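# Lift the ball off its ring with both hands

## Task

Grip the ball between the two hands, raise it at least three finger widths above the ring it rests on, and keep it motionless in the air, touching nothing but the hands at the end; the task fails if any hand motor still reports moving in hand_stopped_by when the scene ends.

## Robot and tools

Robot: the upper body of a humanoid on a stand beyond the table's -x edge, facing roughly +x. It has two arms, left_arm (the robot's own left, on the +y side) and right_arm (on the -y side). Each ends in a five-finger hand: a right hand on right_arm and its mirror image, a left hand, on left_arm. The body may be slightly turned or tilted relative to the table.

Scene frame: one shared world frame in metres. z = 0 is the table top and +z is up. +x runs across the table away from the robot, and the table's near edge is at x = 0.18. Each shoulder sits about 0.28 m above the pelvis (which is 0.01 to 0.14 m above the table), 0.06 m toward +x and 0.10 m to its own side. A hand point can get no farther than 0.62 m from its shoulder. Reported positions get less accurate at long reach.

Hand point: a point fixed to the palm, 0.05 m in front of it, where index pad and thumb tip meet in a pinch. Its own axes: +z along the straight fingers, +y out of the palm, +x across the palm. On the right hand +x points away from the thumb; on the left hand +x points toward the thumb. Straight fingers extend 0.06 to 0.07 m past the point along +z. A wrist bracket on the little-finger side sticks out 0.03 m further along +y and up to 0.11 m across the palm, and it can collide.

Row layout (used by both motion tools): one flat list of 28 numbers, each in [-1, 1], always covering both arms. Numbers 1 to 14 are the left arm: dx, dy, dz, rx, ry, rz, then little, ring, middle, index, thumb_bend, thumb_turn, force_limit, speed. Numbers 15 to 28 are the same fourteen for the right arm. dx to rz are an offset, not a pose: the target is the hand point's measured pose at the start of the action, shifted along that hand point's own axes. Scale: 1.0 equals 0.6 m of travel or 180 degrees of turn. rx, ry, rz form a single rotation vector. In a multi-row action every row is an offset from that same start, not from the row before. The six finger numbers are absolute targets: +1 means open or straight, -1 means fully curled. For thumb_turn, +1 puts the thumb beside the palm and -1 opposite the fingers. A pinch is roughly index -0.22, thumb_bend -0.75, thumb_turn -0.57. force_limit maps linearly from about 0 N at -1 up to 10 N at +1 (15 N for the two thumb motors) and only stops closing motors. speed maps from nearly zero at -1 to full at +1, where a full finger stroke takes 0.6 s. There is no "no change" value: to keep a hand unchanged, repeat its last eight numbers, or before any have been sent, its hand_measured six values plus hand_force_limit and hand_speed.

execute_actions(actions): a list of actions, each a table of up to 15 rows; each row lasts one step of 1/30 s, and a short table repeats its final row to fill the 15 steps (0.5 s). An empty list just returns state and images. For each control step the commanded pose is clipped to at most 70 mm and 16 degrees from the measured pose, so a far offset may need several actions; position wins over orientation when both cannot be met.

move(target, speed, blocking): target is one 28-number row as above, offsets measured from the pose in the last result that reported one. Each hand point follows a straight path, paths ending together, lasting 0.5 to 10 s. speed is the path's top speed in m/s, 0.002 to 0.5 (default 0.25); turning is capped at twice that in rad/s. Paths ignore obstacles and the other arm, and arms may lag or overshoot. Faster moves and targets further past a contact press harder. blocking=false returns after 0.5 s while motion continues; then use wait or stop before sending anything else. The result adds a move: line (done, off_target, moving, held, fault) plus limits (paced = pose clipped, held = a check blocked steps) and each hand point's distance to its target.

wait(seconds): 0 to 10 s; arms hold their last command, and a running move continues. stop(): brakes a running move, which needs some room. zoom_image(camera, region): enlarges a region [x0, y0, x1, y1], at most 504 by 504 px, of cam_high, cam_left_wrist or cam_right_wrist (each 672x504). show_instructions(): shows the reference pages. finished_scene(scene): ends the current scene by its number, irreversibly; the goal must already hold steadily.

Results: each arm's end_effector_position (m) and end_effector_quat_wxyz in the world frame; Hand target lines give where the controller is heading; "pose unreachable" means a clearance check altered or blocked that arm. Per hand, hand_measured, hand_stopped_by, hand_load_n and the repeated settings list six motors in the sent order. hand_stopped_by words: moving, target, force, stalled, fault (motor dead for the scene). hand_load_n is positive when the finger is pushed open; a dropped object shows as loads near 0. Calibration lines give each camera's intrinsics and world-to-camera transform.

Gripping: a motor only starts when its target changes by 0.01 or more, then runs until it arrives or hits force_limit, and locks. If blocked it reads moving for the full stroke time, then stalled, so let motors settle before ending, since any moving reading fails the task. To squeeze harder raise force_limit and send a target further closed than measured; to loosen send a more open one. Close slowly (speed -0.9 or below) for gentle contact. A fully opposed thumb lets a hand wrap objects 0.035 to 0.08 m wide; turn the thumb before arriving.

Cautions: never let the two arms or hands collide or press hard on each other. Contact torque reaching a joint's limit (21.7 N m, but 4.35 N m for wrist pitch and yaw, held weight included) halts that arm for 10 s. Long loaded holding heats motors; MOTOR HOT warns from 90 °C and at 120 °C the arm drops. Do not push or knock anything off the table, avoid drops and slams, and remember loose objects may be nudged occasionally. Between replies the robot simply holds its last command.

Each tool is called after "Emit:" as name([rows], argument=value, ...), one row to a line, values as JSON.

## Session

Emit:
execute_actions(actions=[])

Scene clock: 0.00 s.
left_arm: end_effector_position=(+0.2259, +0.1557, +0.4707) hand_measured=(+1.000, +1.000, +1.000, +1.000, +1.000, +1.000) hand_load_n=(+0.0, +0.0, +0.0, +0.0, +0.0, +0.0) hand_stopped_by=(target, target, target, target, target, target) hand_force_limit=0.00 hand_speed=-0.80 end_effector_quat_wxyz=(+0.123, +0.224, -0.034, +0.966) | right_arm: end_effector_position=(+0.2066, -0.1237, +0.4971) hand_measured=(+1.000, +1.000, +1.000, +1.000, +1.000, +1.000) hand_load_n=(+0.0, +0.0, +0.0, +0.0, +0.0, +0.0) hand_stopped_by=(target, target, target, target, target, target) hand_force_limit=0.00 hand_speed=-0.80 end_effector_quat_wxyz=(+0.967, -0.182, +0.164, -0.065)
Joint positions: left_arm=[ 0.064  0.46   0.131 -0.44  -0.603 -0.96  -0.219] | right_arm=[-0.085 -0.448 -0.31  -0.377  0.463 -0.961  0.294]
Joint velocities: left_arm=[ 0.006  0.     0.003 -0.002 -0.003  0.     0.   ] | right_arm=[-0.002  0.014 -0.006 -0.006  0.005  0.     0.   ]
Joint torques (N m, as the arm reports them, + toward a larger angle): no reading
Hand target (left_arm): +0.226, +0.156, +0.471; +0.123, +0.224, -0.034, +0.966
Hand target (right_arm): +0.207, -0.124, +0.497; +0.967, -0.182, +0.164, -0.065
camera_calibration (this result's frames):
cam_left_wrist: T_world_to_cam=[[0.314361, 0.946611, -0.0714519, -0.197025], [-0.937245, 0.297529, -0.18179, 0.24291], [-0.150826, 0.124116, 0.980738, -0.321712], [0, 0, 0, 1]] pos_world=[0.241081, 0.154163, 0.345596]
cam_right_wrist: T_world_to_cam=[[0.0560096, 0.92902, -0.365766, 0.280159], [-0.961184, -0.0489558, -0.27153, 0.326444], [-0.270164, 0.366776, 0.890217, -0.209384], [0, 0, 0, 1]] pos_world=[0.241513, -0.167495, 0.377509]

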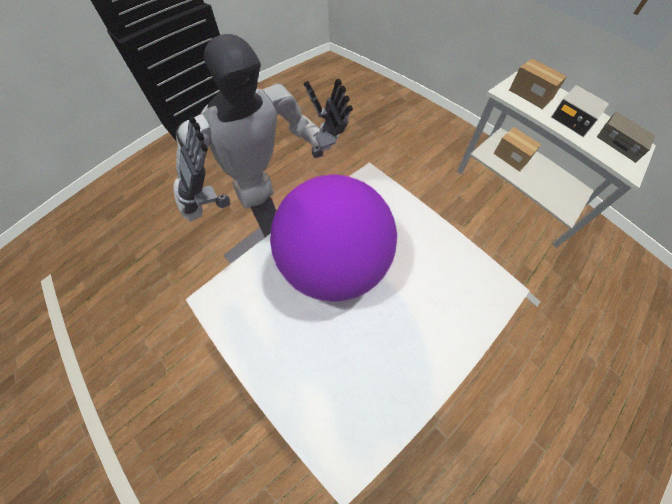

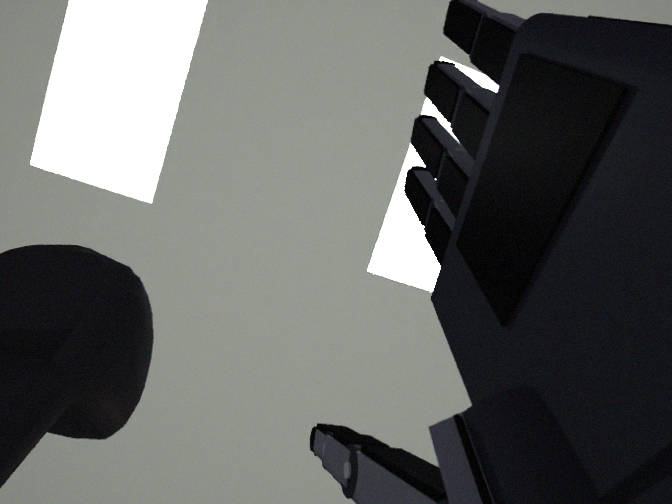

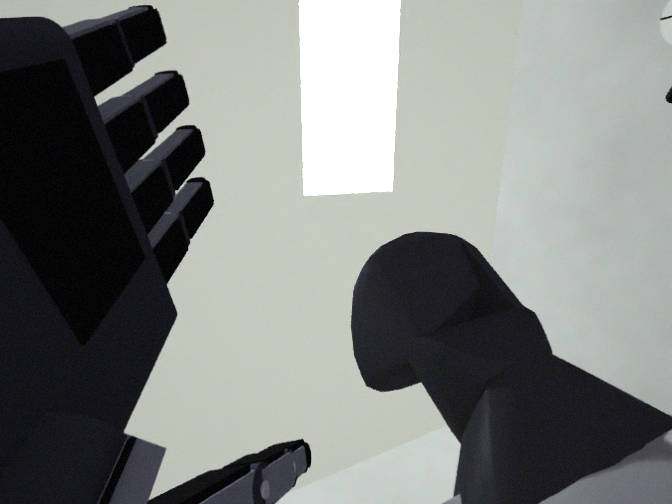

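Emit:
move(target=[-0.491,-0.1923,-0.3193,0.1201,-0.34,-0.0319,0.7,0.7,0.7,0.7,1,1,0,0, 0.5322,0.1288,-0.3965,0.1078,0.3812,0.1916,0.7,0.7,0.7,0.7,1,1,0,0], speed=0.25)

Scene clock: 19.20 s.
left_arm: end_effector_position=(+0.4255, +0.2163, +0.1633) hand_measured=(+0.700, +0.700, +0.700, +0.700, +1.000, +1.000) hand_load_n=(+0.0, +0.0, +0.0, +0.0, +0.0, +0.0) hand_stopped_by=(target, target, target, target, target, target) hand_force_limit=0.00 hand_speed=0.00 end_effector_quat_wxyz=(+0.094, +0.708, +0.082, +0.695) | right_arm: end_effector_position=(+0.4317, -0.1966, +0.1610) hand_measured=(+0.700, +0.700, +0.700, +0.700, +1.000, +1.000) hand_load_n=(+0.0, +0.0, +0.0, +0.0, +0.0, +0.0) hand_stopped_by=(target, target, target, target, target, target) hand_force_limit=0.00 hand_speed=0.00 end_effector_quat_wxyz=(+0.670, +0.106, +0.732, +0.065)
Joint positions: left_arm=[-0.334  0.435  0.019  0.91  -0.797 -0.653 -0.458] | right_arm=[-0.69  -0.213 -0.119  1.459  0.681 -0.778  0.58 ]
Joint velocities: left_arm=[ 0.015  0.005  0.006  0.014 -0.014 -0.004 -0.006] | right_arm=[-0.002  0.003  0.003 -0.011 -0.009  0.007 -0.007]
Joint torques (N m, as the arm reports them, + toward a larger angle): left_arm=[-3.08  3.34  0.79 -0.61  0.21 -1.3  -0.5 ] | right_arm=[-4.78 -4.49  0.25 -1.18 -0.29 -0.73 -0.01]
Hand target (left_arm): +0.426, +0.217, +0.164; +0.094, +0.706, +0.083, +0.697
Hand target (right_arm): +0.432, -0.196, +0.160; +0.669, +0.104, +0.733, +0.064
Off the commanded pose (left_arm): 0.012 m, 2 deg.
Off the commanded pose (right_arm): 0.008 m, 6 deg.
move: off_target (left_arm, right_arm)
camera_calibration (this result's frames):
cam_left_wrist: T_world_to_cam=[[-0.0329686, 0.941243, -0.336116, -0.147025], [-0.581036, 0.25558, 0.772707, 0.0577227], [0.81321, 0.220771, 0.53847, -0.356543], [0, 0, 0, 1]] pos_world=[0.318636, 0.202348, 0.0979677]
cam_right_wrist: T_world_to_cam=[[0.0731242, 0.966345, 0.246638, 0.113707], [-0.514581, -0.175283, 0.839335, 0.0515237], [0.854318, -0.188291, 0.484445, -0.351946], [0, 0, 0, 1]] pos_world=[0.318873, -0.167117, 0.0992086]

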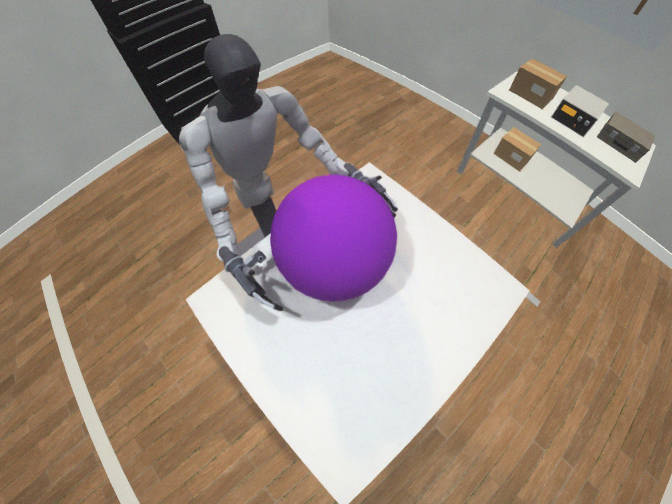

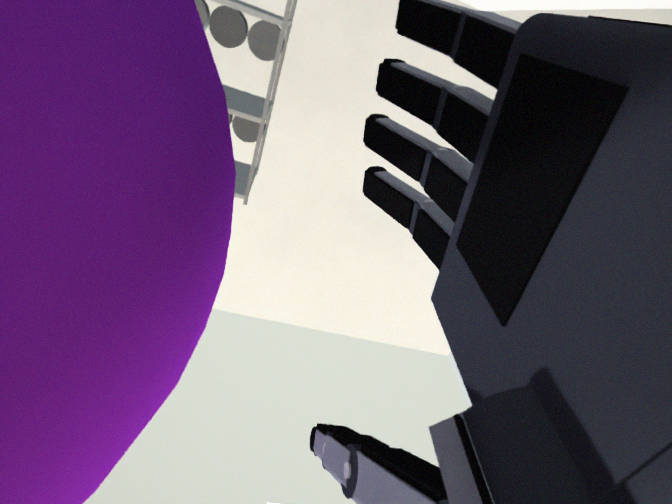

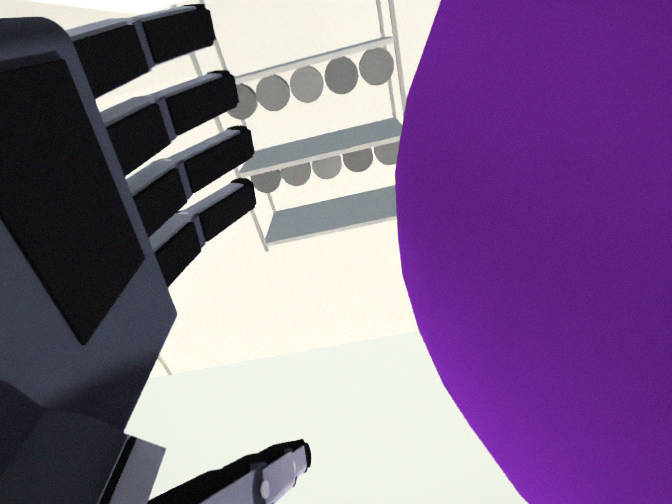

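Emit:
move(target=[0.008,0.135,0.005,0,0,0,0.7,0.7,0.7,0.7,1,1,0,0, -0.008,0.147,0,0,0,0,0.7,0.7,0.7,0.7,1,1,0,0], speed=0.06)

Scene clock: 26.07 s.
left_arm: end_effector_position=(+0.4296, +0.1593, +0.1888) hand_measured=(+0.700, +0.700, +0.700, +0.700, +1.000, +1.000) hand_load_n=(+0.0, +0.0, +4.0, +0.0, +0.0, +0.0) hand_stopped_by=(target, target, target, target, target, target) hand_force_limit=0.00 hand_speed=0.00 end_effector_quat_wxyz=(+0.078, +0.706, +0.107, +0.695) | right_arm: end_effector_position=(+0.4335, -0.1295, +0.1758) hand_measured=(+0.700, +0.700, +0.700, +0.700, +1.000, +1.000) hand_load_n=(+0.0, +0.0, +3.5, +0.0, +0.0, +0.0) hand_stopped_by=(target, target, target, target, target, target) hand_force_limit=0.00 hand_speed=0.00 end_effector_quat_wxyz=(+0.709, +0.114, +0.694, +0.055)
Joint positions: left_arm=[-0.193  0.395 -0.177  0.407 -0.645 -0.516  0.059] | right_arm=[-0.764 -0.    -0.011  1.591  0.72  -1.073  0.438]
Joint velocities: left_arm=[ 0.003  0.026 -0.037 -0.008 -0.011 -0.011  0.023] | right_arm=[-0.195  0.005 -0.012  0.408  0.222 -0.169  0.244]
Joint torques (N m, as the arm reports them, + toward a larger angle): left_arm=[-3.48  1.2  -1.79 -2.    1.01 -1.21 -1.56] | right_arm=[-6.12 -0.59  1.16 -1.37 -0.65 -1.19  0.99]
Hand target (left_arm): +0.428, +0.143, +0.192; +0.096, +0.704, +0.089, +0.698
Hand target (right_arm): +0.434, -0.111, +0.181; +0.713, +0.091, +0.691, +0.076
Off the commanded pose (left_arm): 0.020 m, 3 deg.
Off the commanded pose (right_arm): 0.021 m, 6 deg.
joint sent to its limit (right arm) — the command would take joint 2 (shoulder roll) past its upper limit, so that joint was sent only as far as its limit.
move: off_target (left_arm, right_arm)
camera_calibration (this result's frames):
cam_left_wrist: T_world_to_cam=[[-0.0882218, 0.933195, -0.348372, -0.0573009], [-0.591221, 0.232414, 0.772296, 0.0631112], [0.80167, 0.274098, 0.531221, -0.363146], [0, 0, 0, 1]] pos_world=[0.32338, 0.138343, 0.124208]
cam_right_wrist: T_world_to_cam=[[0.0834732, 0.964982, 0.248682, 0.0400924], [-0.605577, -0.149066, 0.781701, 0.104717], [0.791397, -0.215847, 0.571927, -0.339628], [0, 0, 0, 1]] pos_world=[0.328848, -0.0963866, 0.102415]

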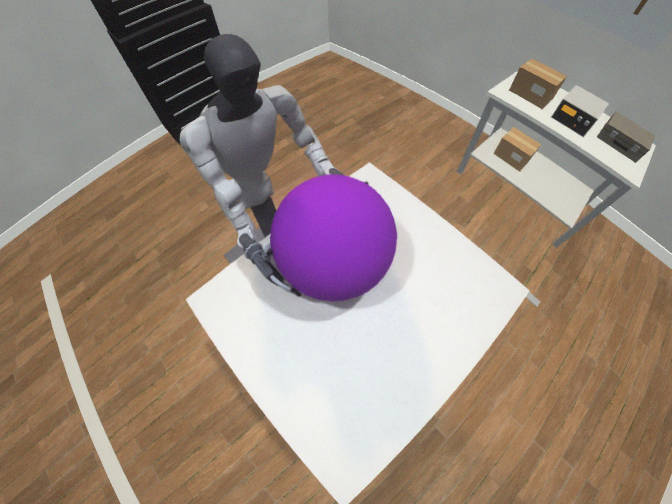

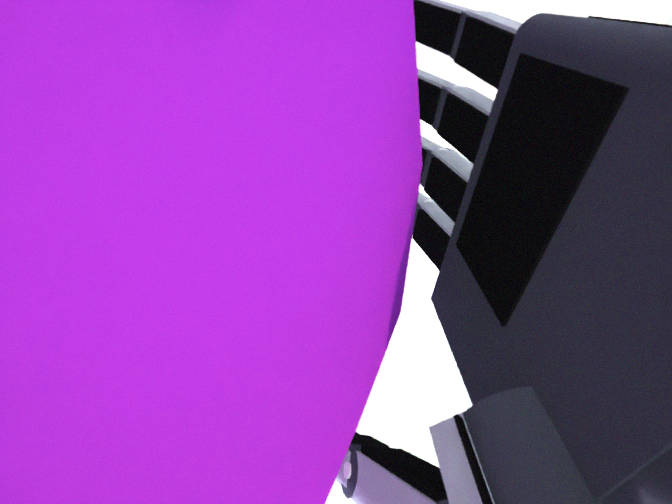

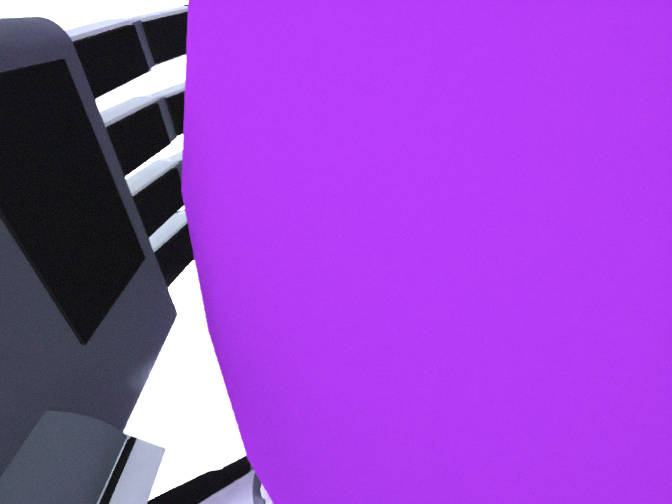

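Emit:
execute_actions([
  [[0,0.035,0,-0.015,0,0,0.7,0.7,0.7,0.7,1,1,0,0,0,0.035,0,-0.015,0,0,0.7,0.7,0.7,0.7,1,1,0,0],[0,0.04,0,-0.018,0,0,0.7,0.7,0.7,0.7,1,1,0,0,0,0.04,0,-0.018,0,0,0.7,0.7,0.7,0.7,1,1,0,0],[0,0.045,0,-0.02,0,0,0.7,0.7,0.7,0.7,1,1,0,0,0,0.045,0,-0.02,0,0,0.7,0.7,0.7,0.7,1,1,0,0]],
  [[0.004,0.046,0,-0.02,0,0,0.7,0.7,0.7,0.7,1,1,0,0,-0.004,0.046,0,-0.02,0,0,0.7,0.7,0.7,0.7,1,1,0,0],[0.008,0.047,0,-0.02,0,0,0.7,0.7,0.7,0.7,1,1,0,0,-0.008,0.047,0,-0.02,0,0,0.7,0.7,0.7,0.7,1,1,0,0],[0.012,0.048,0,-0.02,0,0,0.7,0.7,0.7,0.7,1,1,0,0,-0.012,0.048,0,-0.02,0,0,0.7,0.7,0.7,0.7,1,1,0,0],[0.016,0.049,0,-0.02,0,0,0.7,0.7,0.7,0.7,1,1,0,0,-0.016,0.049,0,-0.02,0,0,0.7,0.7,0.7,0.7,1,1,0,0],[0.02,0.05,0,-0.02,0,0,0.7,0.7,0.7,0.7,1,1,0,0,-0.02,0.05,0,-0.02,0,0,0.7,0.7,0.7,0.7,1,1,0,0],[0.024,0.051,0,-0.02,0,0,0.7,0.7,0.7,0.7,1,1,0,0,-0.024,0.051,0,-0.02,0,0,0.7,0.7,0.7,0.7,1,1,0,0],[0.028,0.052,0,-0.02,0,0,0.7,0.7,0.7,0.7,1,1,0,0,-0.028,0.052,0,-0.02,0,0,0.7,0.7,0.7,0.7,1,1,0,0],[0.032,0.053,0,-0.02,0,0,0.7,0.7,0.7,0.7,1,1,0,0,-0.032,0.053,0,-0.02,0,0,0.7,0.7,0.7,0.7,1,1,0,0],[0.036,0.054,0,-0.02,0,0,0.7,0.7,0.7,0.7,1,1,0,0,-0.036,0.054,0,-0.02,0,0,0.7,0.7,0.7,0.7,1,1,0,0],[0.04,0.055,0,-0.02,0,0,0.7,0.7,0.7,0.7,1,1,0,0,-0.04,0.055,0,-0.02,0,0,0.7,0.7,0.7,0.7,1,1,0,0],[0.044,0.056,0,-0.02,0,0,0.7,0.7,0.7,0.7,1,1,0,0,-0.044,0.056,0,-0.02,0,0,0.7,0.7,0.7,0.7,1,1,0,0],[0.048,0.057,0,-0.02,0,0,0.7,0.7,0.7,0.7,1,1,0,0,-0.048,0.057,0,-0.02,0,0,0.7,0.7,0.7,0.7,1,1,0,0],[0.052,0.058,0,-0.02,0,0,0.7,0.7,0.7,0.7,1,1,0,0,-0.052,0.058,0,-0.02,0,0,0.7,0.7,0.7,0.7,1,1,0,0],[0.056,0.059,0,-0.02,0,0,0.7,0.7,0.7,0.7,1,1,0,0,-0.056,0.059,0,-0.02,0,0,0.7,0.7,0.7,0.7,1,1,0,0],[0.06,0.06,0,-0.02,0,0,0.7,0.7,0.7,0.7,1,1,0,0,-0.06,0.06,0,-0.02,0,0,0.7,0.7,0.7,0.7,1,1,0,0]],
  [[0.02,0.05,0,-0.02,0,0,0.7,0.7,0.7,0.7,1,1,0,0,-0.02,0.05,0,-0.02,0,0,0.7,0.7,0.7,0.7,1,1,0,0],[0.024,0.051,0,-0.02,0,0,0.7,0.7,0.7,0.7,1,1,0,0,-0.024,0.051,0,-0.02,0,0,0.7,0.7,0.7,0.7,1,1,0,0],[0.028,0.052,0,-0.02,0,0,0.7,0.7,0.7,0.7,1,1,0,0,-0.028,0.052,0,-0.02,0,0,0.7,0.7,0.7,0.7,1,1,0,0],[0.032,0.053,0,-0.02,0,0,0.7,0.7,0.7,0.7,1,1,0,0,-0.032,0.053,0,-0.02,0,0,0.7,0.7,0.7,0.7,1,1,0,0],[0.036,0.054,0,-0.02,0,0,0.7,0.7,0.7,0.7,1,1,0,0,-0.036,0.054,0,-0.02,0,0,0.7,0.7,0.7,0.7,1,1,0,0],[0.04,0.055,0,-0.02,0,0,0.7,0.7,0.7,0.7,1,1,0,0,-0.04,0.055,0,-0.02,0,0,0.7,0.7,0.7,0.7,1,1,0,0],[0.044,0.056,0,-0.02,0,0,0.7,0.7,0.7,0.7,1,1,0,0,-0.044,0.056,0,-0.02,0,0,0.7,0.7,0.7,0.7,1,1,0,0],[0.048,0.057,0,-0.02,0,0,0.7,0.7,0.7,0.7,1,1,0,0,-0.048,0.057,0,-0.02,0,0,0.7,0.7,0.7,0.7,1,1,0,0],[0.052,0.058,0,-0.02,0,0,0.7,0.7,0.7,0.7,1,1,0,0,-0.052,0.058,0,-0.02,0,0,0.7,0.7,0.7,0.7,1,1,0,0],[0.056,0.059,0,-0.02,0,0,0.7,0.7,0.7,0.7,1,1,0,0,-0.056,0.059,0,-0.02,0,0,0.7,0.7,0.7,0.7,1,1,0,0],[0.06,0.06,0,-0.02,0,0,0.7,0.7,0.7,0.7,1,1,0,0,-0.06,0.06,0,-0.02,0,0,0.7,0.7,0.7,0.7,1,1,0,0],[0.064,0.061,0,-0.02,0,0,0.7,0.7,0.7,0.7,1,1,0,0,-0.064,0.061,0,-0.02,0,0,0.7,0.7,0.7,0.7,1,1,0,0],[0.068,0.062,0,-0.02,0,0,0.7,0.7,0.7,0.7,1,1,0,0,-0.068,0.062,0,-0.02,0,0,0.7,0.7,0.7,0.7,1,1,0,0],[0.072,0.063,0,-0.02,0,0,0.7,0.7,0.7,0.7,1,1,0,0,-0.072,0.063,0,-0.02,0,0,0.7,0.7,0.7,0.7,1,1,0,0],[0.076,0.064,0,-0.02,0,0,0.7,0.7,0.7,0.7,1,1,0,0,-0.076,0.064,0,-0.02,0,0,0.7,0.7,0.7,0.7,1,1,0,0]],
])

Emit:
wait(seconds=1)

Scene clock: 46.73 s.
left_arm: end_effector_position=(+0.4424, +0.1488, +0.2755) hand_measured=(+0.700, +0.700, +0.700, +0.700, +1.000, +1.000) hand_load_n=(+0.0, +2.5, +3.0, +0.0, +0.0, +0.0) hand_stopped_by=(target, target, target, target, target, target) hand_force_limit=0.00 hand_speed=0.00 end_effector_quat_wxyz=(+0.084, +0.696, +0.117, +0.704) | right_arm: end_effector_position=(+0.4347, -0.1502, +0.2530) hand_measured=(+0.700, +0.700, +0.700, +0.700, +1.000, +1.000) hand_load_n=(+0.0, +2.5, +5.0, +0.0, +0.0, +0.0) hand_stopped_by=(target, target, target, target, target, target) hand_force_limit=0.00 hand_speed=0.00 end_effector_quat_wxyz=(+0.786, +0.157, +0.597, +0.038)
Joint positions: left_arm=[-0.186  0.623 -0.24  -0.146 -0.766 -0.189  0.424] | right_arm=[-0.565 -0.14   0.374  0.958  0.798 -1.017 -0.005]
Joint velocities: left_arm=[-0.006  0.236  0.009 -0.42  -0.176  0.301  0.274] | right_arm=[ 0.425 -0.497  0.46  -1.299 -0.308  0.512 -0.94 ]
Joint torques (N m, as the arm reports them, + toward a larger angle): left_arm=[-5.88  0.91  0.41 -3.45  0.43 -2.14 -1.98] | right_arm=[-7.81 -0.2   1.82 -3.44 -1.72 -1.65  1.44]
Hand target (left_arm): +0.440, +0.131, +0.283; +0.104, +0.696, +0.097, +0.703
Hand target (right_arm): +0.431, -0.112, +0.262; +0.791, +0.104, +0.599, +0.072
Off the commanded pose (left_arm): 0.020 m, 3 deg.
Off the commanded pose (right_arm): 0.039 m, 9 deg.
camera_calibration (this result's frames):
cam_left_wrist: T_world_to_cam=[[-0.0876585, 0.924952, -0.369839, -0.00923662], [-0.613103, 0.242523, 0.751856, 0.0198961], [0.785125, 0.292656, 0.545831, -0.416051], [0, 0, 0, 1]] pos_world=[0.33804, 0.125478, 0.208718]
cam_right_wrist: T_world_to_cam=[[0.128078, 0.944408, 0.302802, 0.00457015], [-0.785898, -0.0895882, 0.611832, 0.172265], [0.604946, -0.316334, 0.730734, -0.363468], [0, 0, 0, 1]] pos_world=[0.354676, -0.103861, 0.158818]

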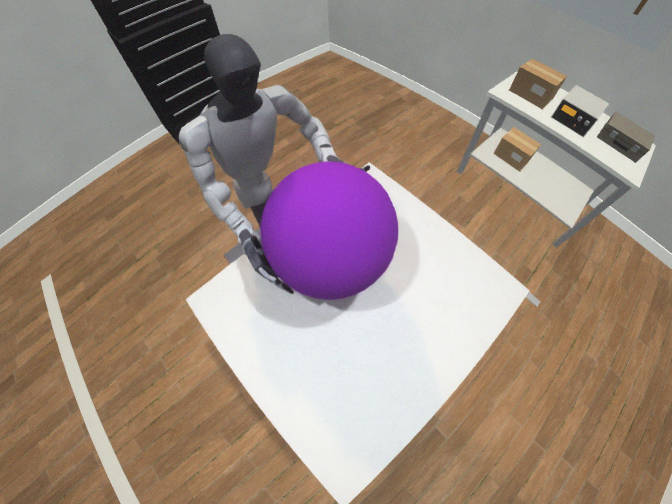

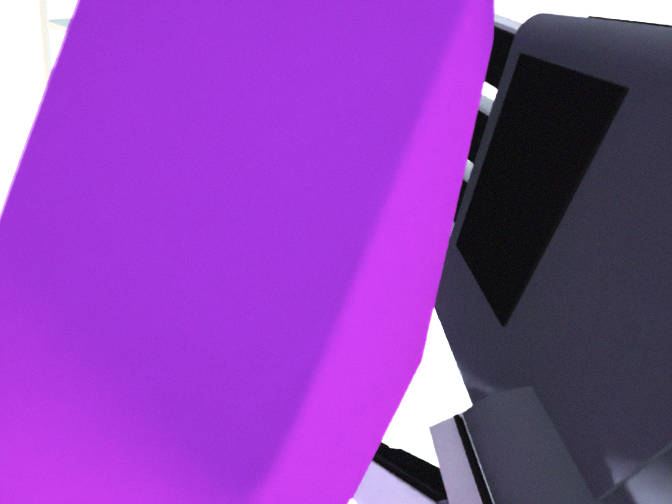

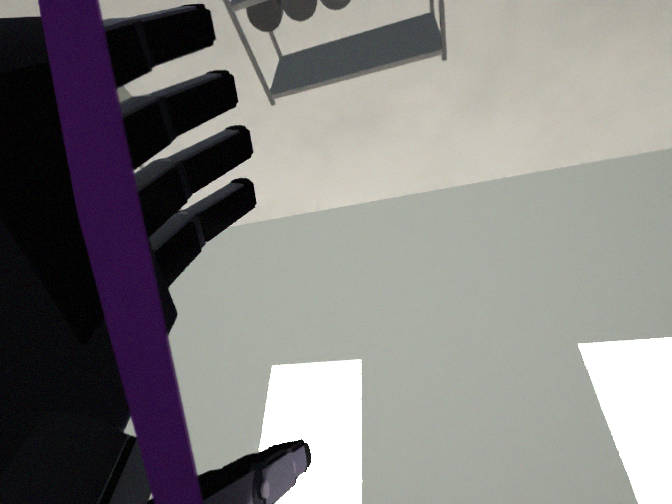

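Scene clock: 47.73 s.
left_arm: end_effector_position=(+0.4425, +0.1480, +0.2809) hand_measured=(+0.700, +0.700, +0.700, +0.700, +1.000, +1.000) hand_load_n=(+0.0, +2.5, +3.5, +0.0, +0.0, +0.0) hand_stopped_by=(target, target, target, target, target, target) hand_force_limit=0.00 hand_speed=0.00 end_effector_quat_wxyz=(+0.086, +0.696, +0.117, +0.704) | right_arm: end_effector_position=(+0.4339, -0.1516, +0.2601) hand_measured=(+0.700, +0.700, +0.700, +0.700, +1.000, +1.000) hand_load_n=(+0.0, +2.5, +4.5, +0.0, +0.0, +0.0) hand_stopped_by=(target, target, target, target, target, target) hand_force_limit=0.00 hand_speed=0.00 end_effector_quat_wxyz=(+0.787, +0.156, +0.595, +0.036)
Joint positions: left_arm=[-0.189  0.637 -0.238 -0.174 -0.781 -0.17   0.44 ] | right_arm=[-0.532 -0.184  0.408  0.85   0.772 -0.975 -0.084]
Joint velocities: left_arm=[ 0.006  0.003 -0.002 -0.005  0.     0.     0.   ] | right_arm=[ 0.003 -0.005 -0.002  0.002 -0.003  0.     0.   ]
Joint torques (N m, as the arm reports them, + toward a larger angle): left_arm=[-5.99  1.25  0.29 -3.01  0.98 -2.21 -1.95] | right_arm=[-7.63  0.18  1.85 -3.4  -1.71 -1.59  1.51]
Hand target (left_arm): +0.440, +0.131, +0.283; +0.104, +0.696, +0.097, +0.703
Hand target (right_arm): +0.431, -0.112, +0.262; +0.791, +0.104, +0.599, +0.072
Off the commanded pose (left_arm): 0.018 m, 3 deg.
Off the commanded pose (right_arm): 0.039 m, 9 deg.
wait: 1.00 s; at rest by 0.27 s
camera_calibration (this result's frames):
cam_left_wrist: T_world_to_cam=[[-0.084678, 0.923909, -0.373124, -0.00678486], [-0.612942, 0.246935, 0.75055, 0.0157727], [0.785577, 0.292258, 0.545393, -0.418891], [0, 0, 0, 1]] pos_world=[0.338164, 0.124798, 0.21409]
cam_right_wrist: T_world_to_cam=[[0.128853, 0.945109, 0.300277, 0.00423909], [-0.787754, -0.0863772, 0.609904, 0.169003], [0.602363, -0.315133, 0.733383, -0.367968], [0, 0, 0, 1]] pos_world=[0.354237, -0.105367, 0.165513]

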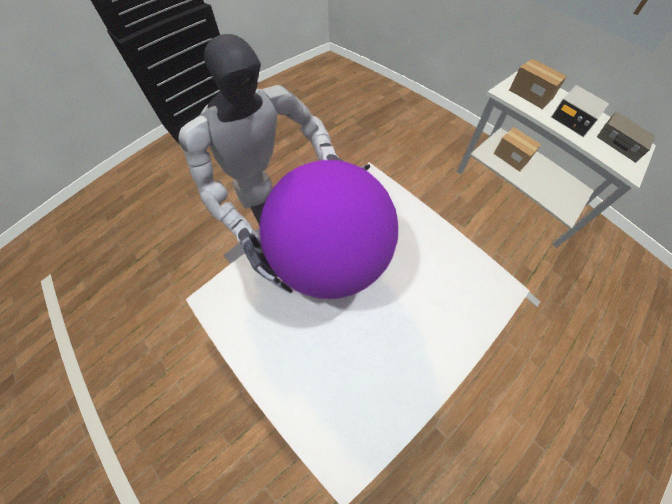

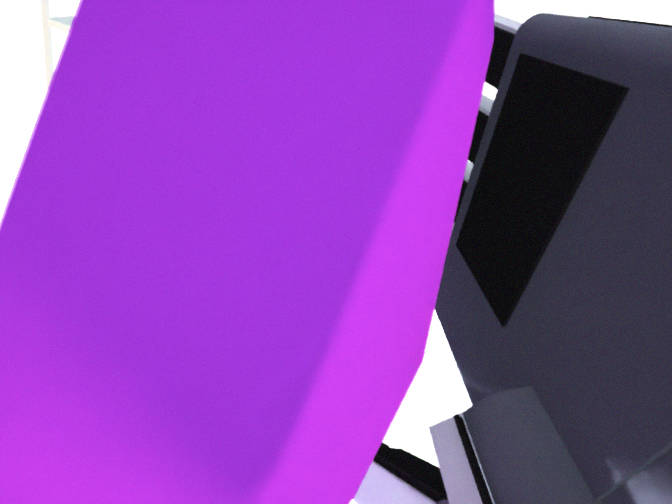

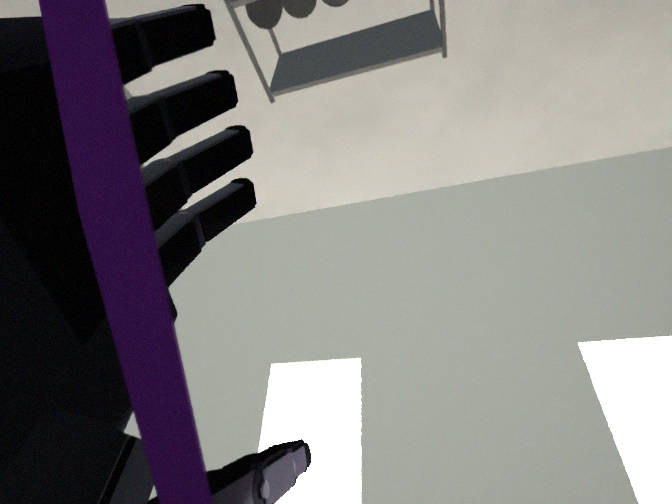

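Emit:
execute_actions([
  [[0.006,0.032,0,-0.017,0,0,0.7,0.7,0.7,0.7,1,1,0,0,0.005,0.065,-0.015,-0.03,0,0,0.7,0.7,0.7,0.7,1,1,0,0],[0.013,0.033,0,-0.017,0,0,0.7,0.7,0.7,0.7,1,1,0,0,-0.001,0.067,-0.014,-0.03,0,0,0.7,0.7,0.7,0.7,1,1,0,0],[0.019,0.035,0,-0.017,0,0,0.7,0.7,0.7,0.7,1,1,0,0,-0.007,0.069,-0.012,-0.03,0,0,0.7,0.7,0.7,0.7,1,1,0,0],[0.026,0.037,0,-0.017,0,0,0.7,0.7,0.7,0.7,1,1,0,0,-0.013,0.071,-0.011,-0.03,0,0,0.7,0.7,0.7,0.7,1,1,0,0],[0.032,0.038,0,-0.017,0,0,0.7,0.7,0.7,0.7,1,1,0,0,-0.019,0.073,-0.009,-0.03,0,0,0.7,0.7,0.7,0.7,1,1,0,0],[0.038,0.04,0,-0.017,0,0,0.7,0.7,0.7,0.7,1,1,0,0,-0.026,0.075,-0.007,-0.03,0,0,0.7,0.7,0.7,0.7,1,1,0,0],[0.045,0.042,0,-0.017,0,0,0.7,0.7,0.7,0.7,1,1,0,0,-0.032,0.077,-0.006,-0.03,0,0,0.7,0.7,0.7,0.7,1,1,0,0],[0.051,0.044,0,-0.017,0,0,0.7,0.7,0.7,0.7,1,1,0,0,-0.038,0.079,-0.004,-0.03,0,0,0.7,0.7,0.7,0.7,1,1,0,0],[0.058,0.045,0,-0.017,0,0,0.7,0.7,0.7,0.7,1,1,0,0,-0.044,0.081,-0.002,-0.03,0,0,0.7,0.7,0.7,0.7,1,1,0,0],[0.064,0.047,0,-0.017,0,0,0.7,0.7,0.7,0.7,1,1,0,0,-0.05,0.083,-0.001,-0.03,0,0,0.7,0.7,0.7,0.7,1,1,0,0]],
])

Emit:
wait(seconds=1.5)

Scene clock: 56.53 s.
left_arm: end_effector_position=(+0.4471, +0.1486, +0.3281) hand_measured=(+0.700, +0.700, +0.700, +0.700, +1.000, +1.000) hand_load_n=(+0.0, +3.5, +2.5, +0.0, +0.0, +0.0) hand_stopped_by=(target, target, target, target, target, target) hand_force_limit=0.00 hand_speed=0.00 end_effector_quat_wxyz=(+0.089, +0.687, +0.118, +0.712) | right_arm: end_effector_position=(+0.4319, -0.1536, +0.3056) hand_measured=(+0.700, +0.700, +0.700, +0.700, +1.000, +1.000) hand_load_n=(+0.0, +6.0, +3.5, +0.0, +0.0, +0.0) hand_stopped_by=(target, target, target, target, target, target) hand_force_limit=0.00 hand_speed=0.00 end_effector_quat_wxyz=(+0.799, +0.171, +0.576, +0.030)
Joint positions: left_arm=[-0.247  0.751 -0.2   -0.352 -0.897 -0.037  0.569] | right_arm=[-0.474 -0.345  0.511  0.455  0.692 -0.828 -0.413]
Joint velocities: left_arm=[-0.012  0.031 -0.028 -0.002 -0.081  0.002  0.055] | right_arm=[ 0.034 -0.276  0.209 -0.442  0.     0.287 -0.401]
Joint torques (N m, as the arm reports them, + toward a larger angle): left_arm=[-6.37  1.82  0.72 -2.85  0.4  -1.95 -1.88] | right_arm=[-6.88 -0.28  1.89 -3.69 -1.75 -1.24  1.77]
Hand target (left_arm): +0.444, +0.132, +0.326; +0.108, +0.693, +0.100, +0.706
Hand target (right_arm): +0.428, -0.112, +0.302; +0.797, +0.115, +0.590, +0.061
Off the commanded pose (left_arm): 0.017 m, 3 deg.
Off the commanded pose (right_arm): 0.042 m, 8 deg.
camera_calibration (this result's frames):
cam_left_wrist: T_world_to_cam=[[-0.0765066, 0.921505, -0.380757, 0.00991008], [-0.631388, 0.250779, 0.733798, -0.00378974], [0.771684, 0.296546, 0.56264, -0.448509], [0, 0, 0, 1]] pos_world=[0.344473, 0.124822, 0.258904]
cam_right_wrist: T_world_to_cam=[[0.14951, 0.935624, 0.319771, -0.0236383], [-0.814966, -0.066522, 0.575678, 0.16473], [0.559891, -0.346673, 0.752556, -0.393139], [0, 0, 0, 1]] pos_world=[0.357898, -0.103216, 0.208586]

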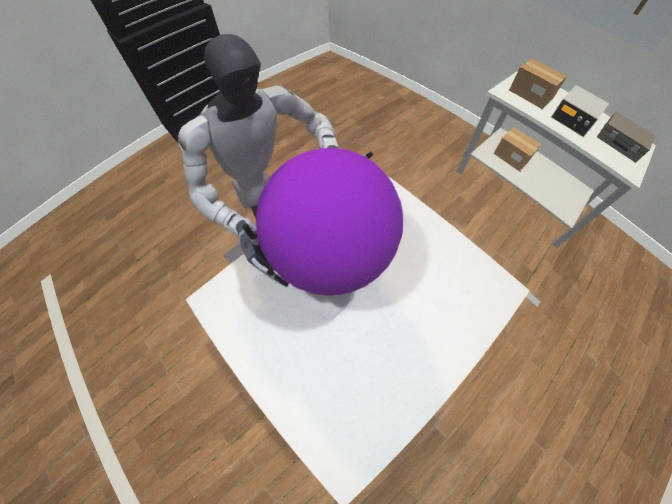

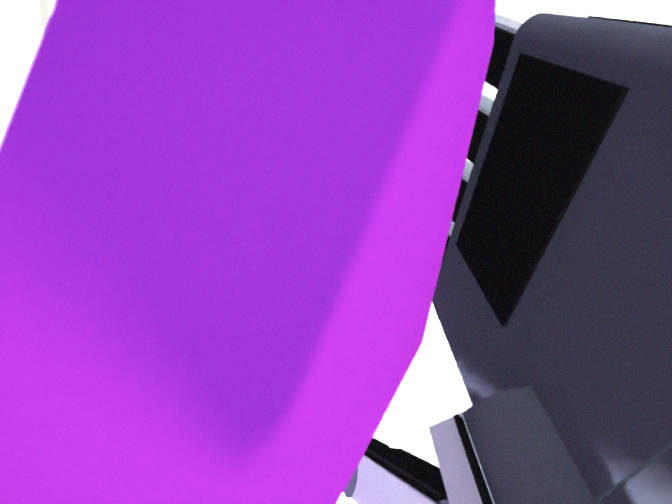

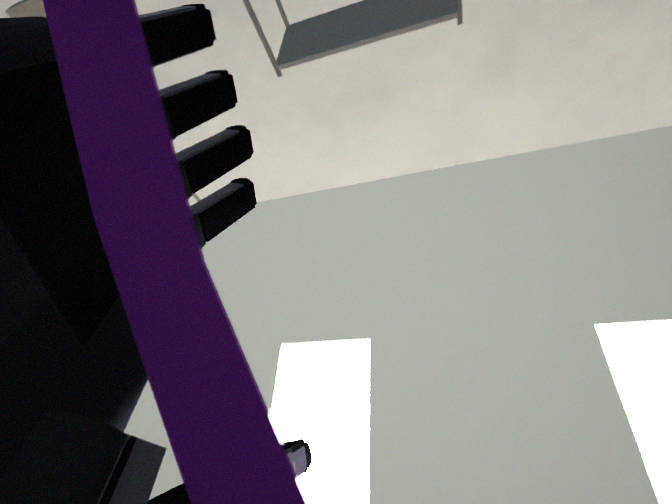

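Scene clock: 58.03 s.
left_arm: end_effector_position=(+0.4474, +0.1488, +0.3225) hand_measured=(+0.700, +0.700, +0.700, +0.700, +1.000, +1.000) hand_load_n=(+0.0, +3.5, +3.0, +0.0, +0.0, +0.0) hand_stopped_by=(target, target, target, target, target, target) hand_force_limit=0.00 hand_speed=0.00 end_effector_quat_wxyz=(+0.087, +0.693, +0.119, +0.705) | right_arm: end_effector_position=(+0.4320, -0.1529, +0.3006) hand_measured=(+0.700, +0.700, +0.700, +0.700, +1.000, +1.000) hand_load_n=(+0.0, +6.0, +4.0, +0.0, +0.0, +0.0) hand_stopped_by=(target, target, target, target, target, target) hand_force_limit=0.00 hand_speed=0.00 end_effector_quat_wxyz=(+0.792, +0.171, +0.585, +0.026)
Joint positions: left_arm=[-0.242  0.753 -0.204 -0.35  -0.903 -0.03   0.575] | right_arm=[-0.465 -0.356  0.526  0.437  0.692 -0.809 -0.435]
Joint velocities: left_arm=[ 0.002 -0.005  0.    -0.009 -0.008  0.     0.   ] | right_arm=[ 0.    -0.008  0.003  0.002  0.     0.     0.   ]
Joint torques (N m, as the arm reports them, + toward a larger angle): left_arm=[-6.29  1.83  0.87 -3.29  0.61 -2.32 -2.01] | right_arm=[-7.6  -0.64  1.71 -3.74 -1.76 -1.48  1.91]
Hand target (left_arm): +0.444, +0.132, +0.326; +0.108, +0.693, +0.100, +0.706
Hand target (right_arm): +0.428, -0.112, +0.302; +0.797, +0.115, +0.590, +0.061
Off the commanded pose (left_arm): 0.018 m, 3 deg.
Off the commanded pose (right_arm): 0.041 m, 7 deg.
wait: 1.50 s; at rest by 0.33 s
camera_calibration (this result's frames):
cam_left_wrist: T_world_to_cam=[[-0.0855209, 0.92198, -0.377676, 0.0105636], [-0.617826, 0.248312, 0.746078, -0.00918262], [0.781651, 0.297143, 0.548387, -0.445537], [0, 0, 0, 1]] pos_world=[0.343485, 0.124929, 0.255168]
cam_right_wrist: T_world_to_cam=[[0.158209, 0.936544, 0.312817, -0.0241601], [-0.801194, -0.0634047, 0.595037, 0.156455], [0.577112, -0.344767, 0.740322, -0.392702], [0, 0, 0, 1]] pos_world=[0.355807, -0.102844, 0.205187]

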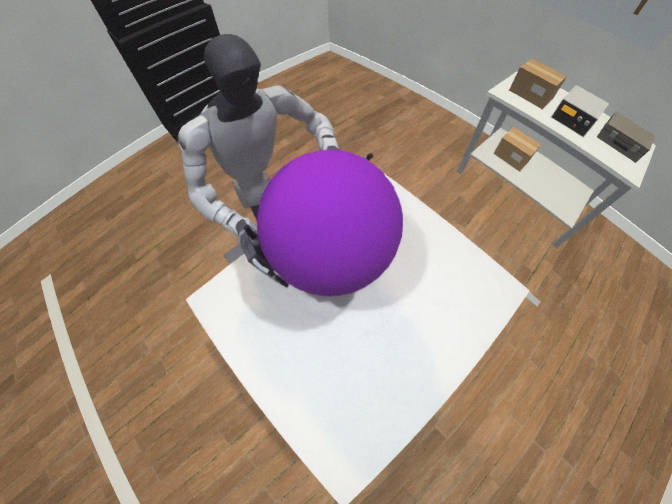

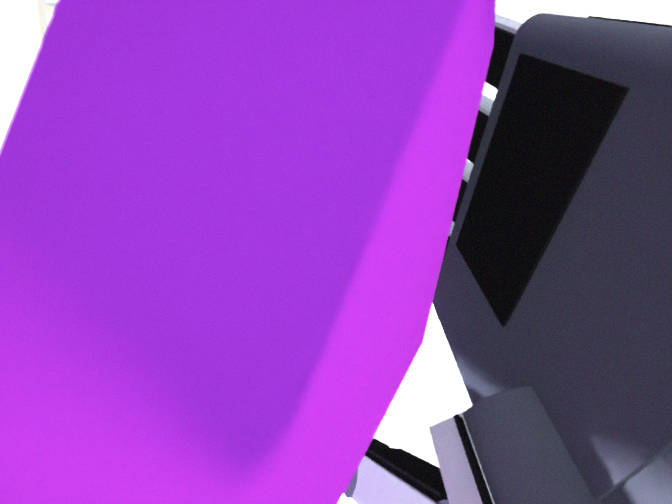

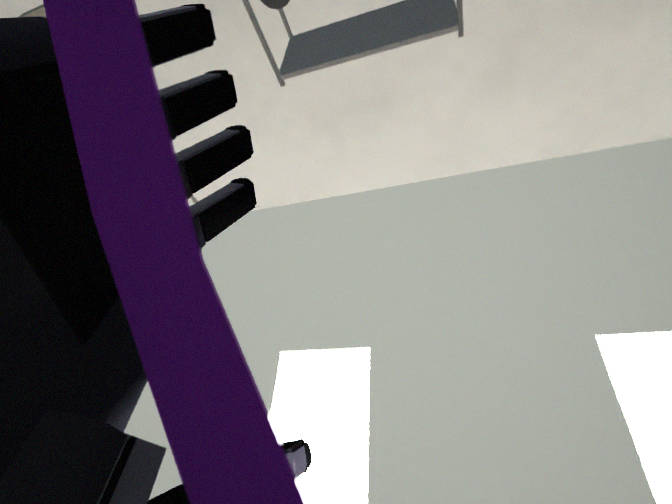

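Emit:
finished_scene(scene=2)

The scene is finished: the task was done.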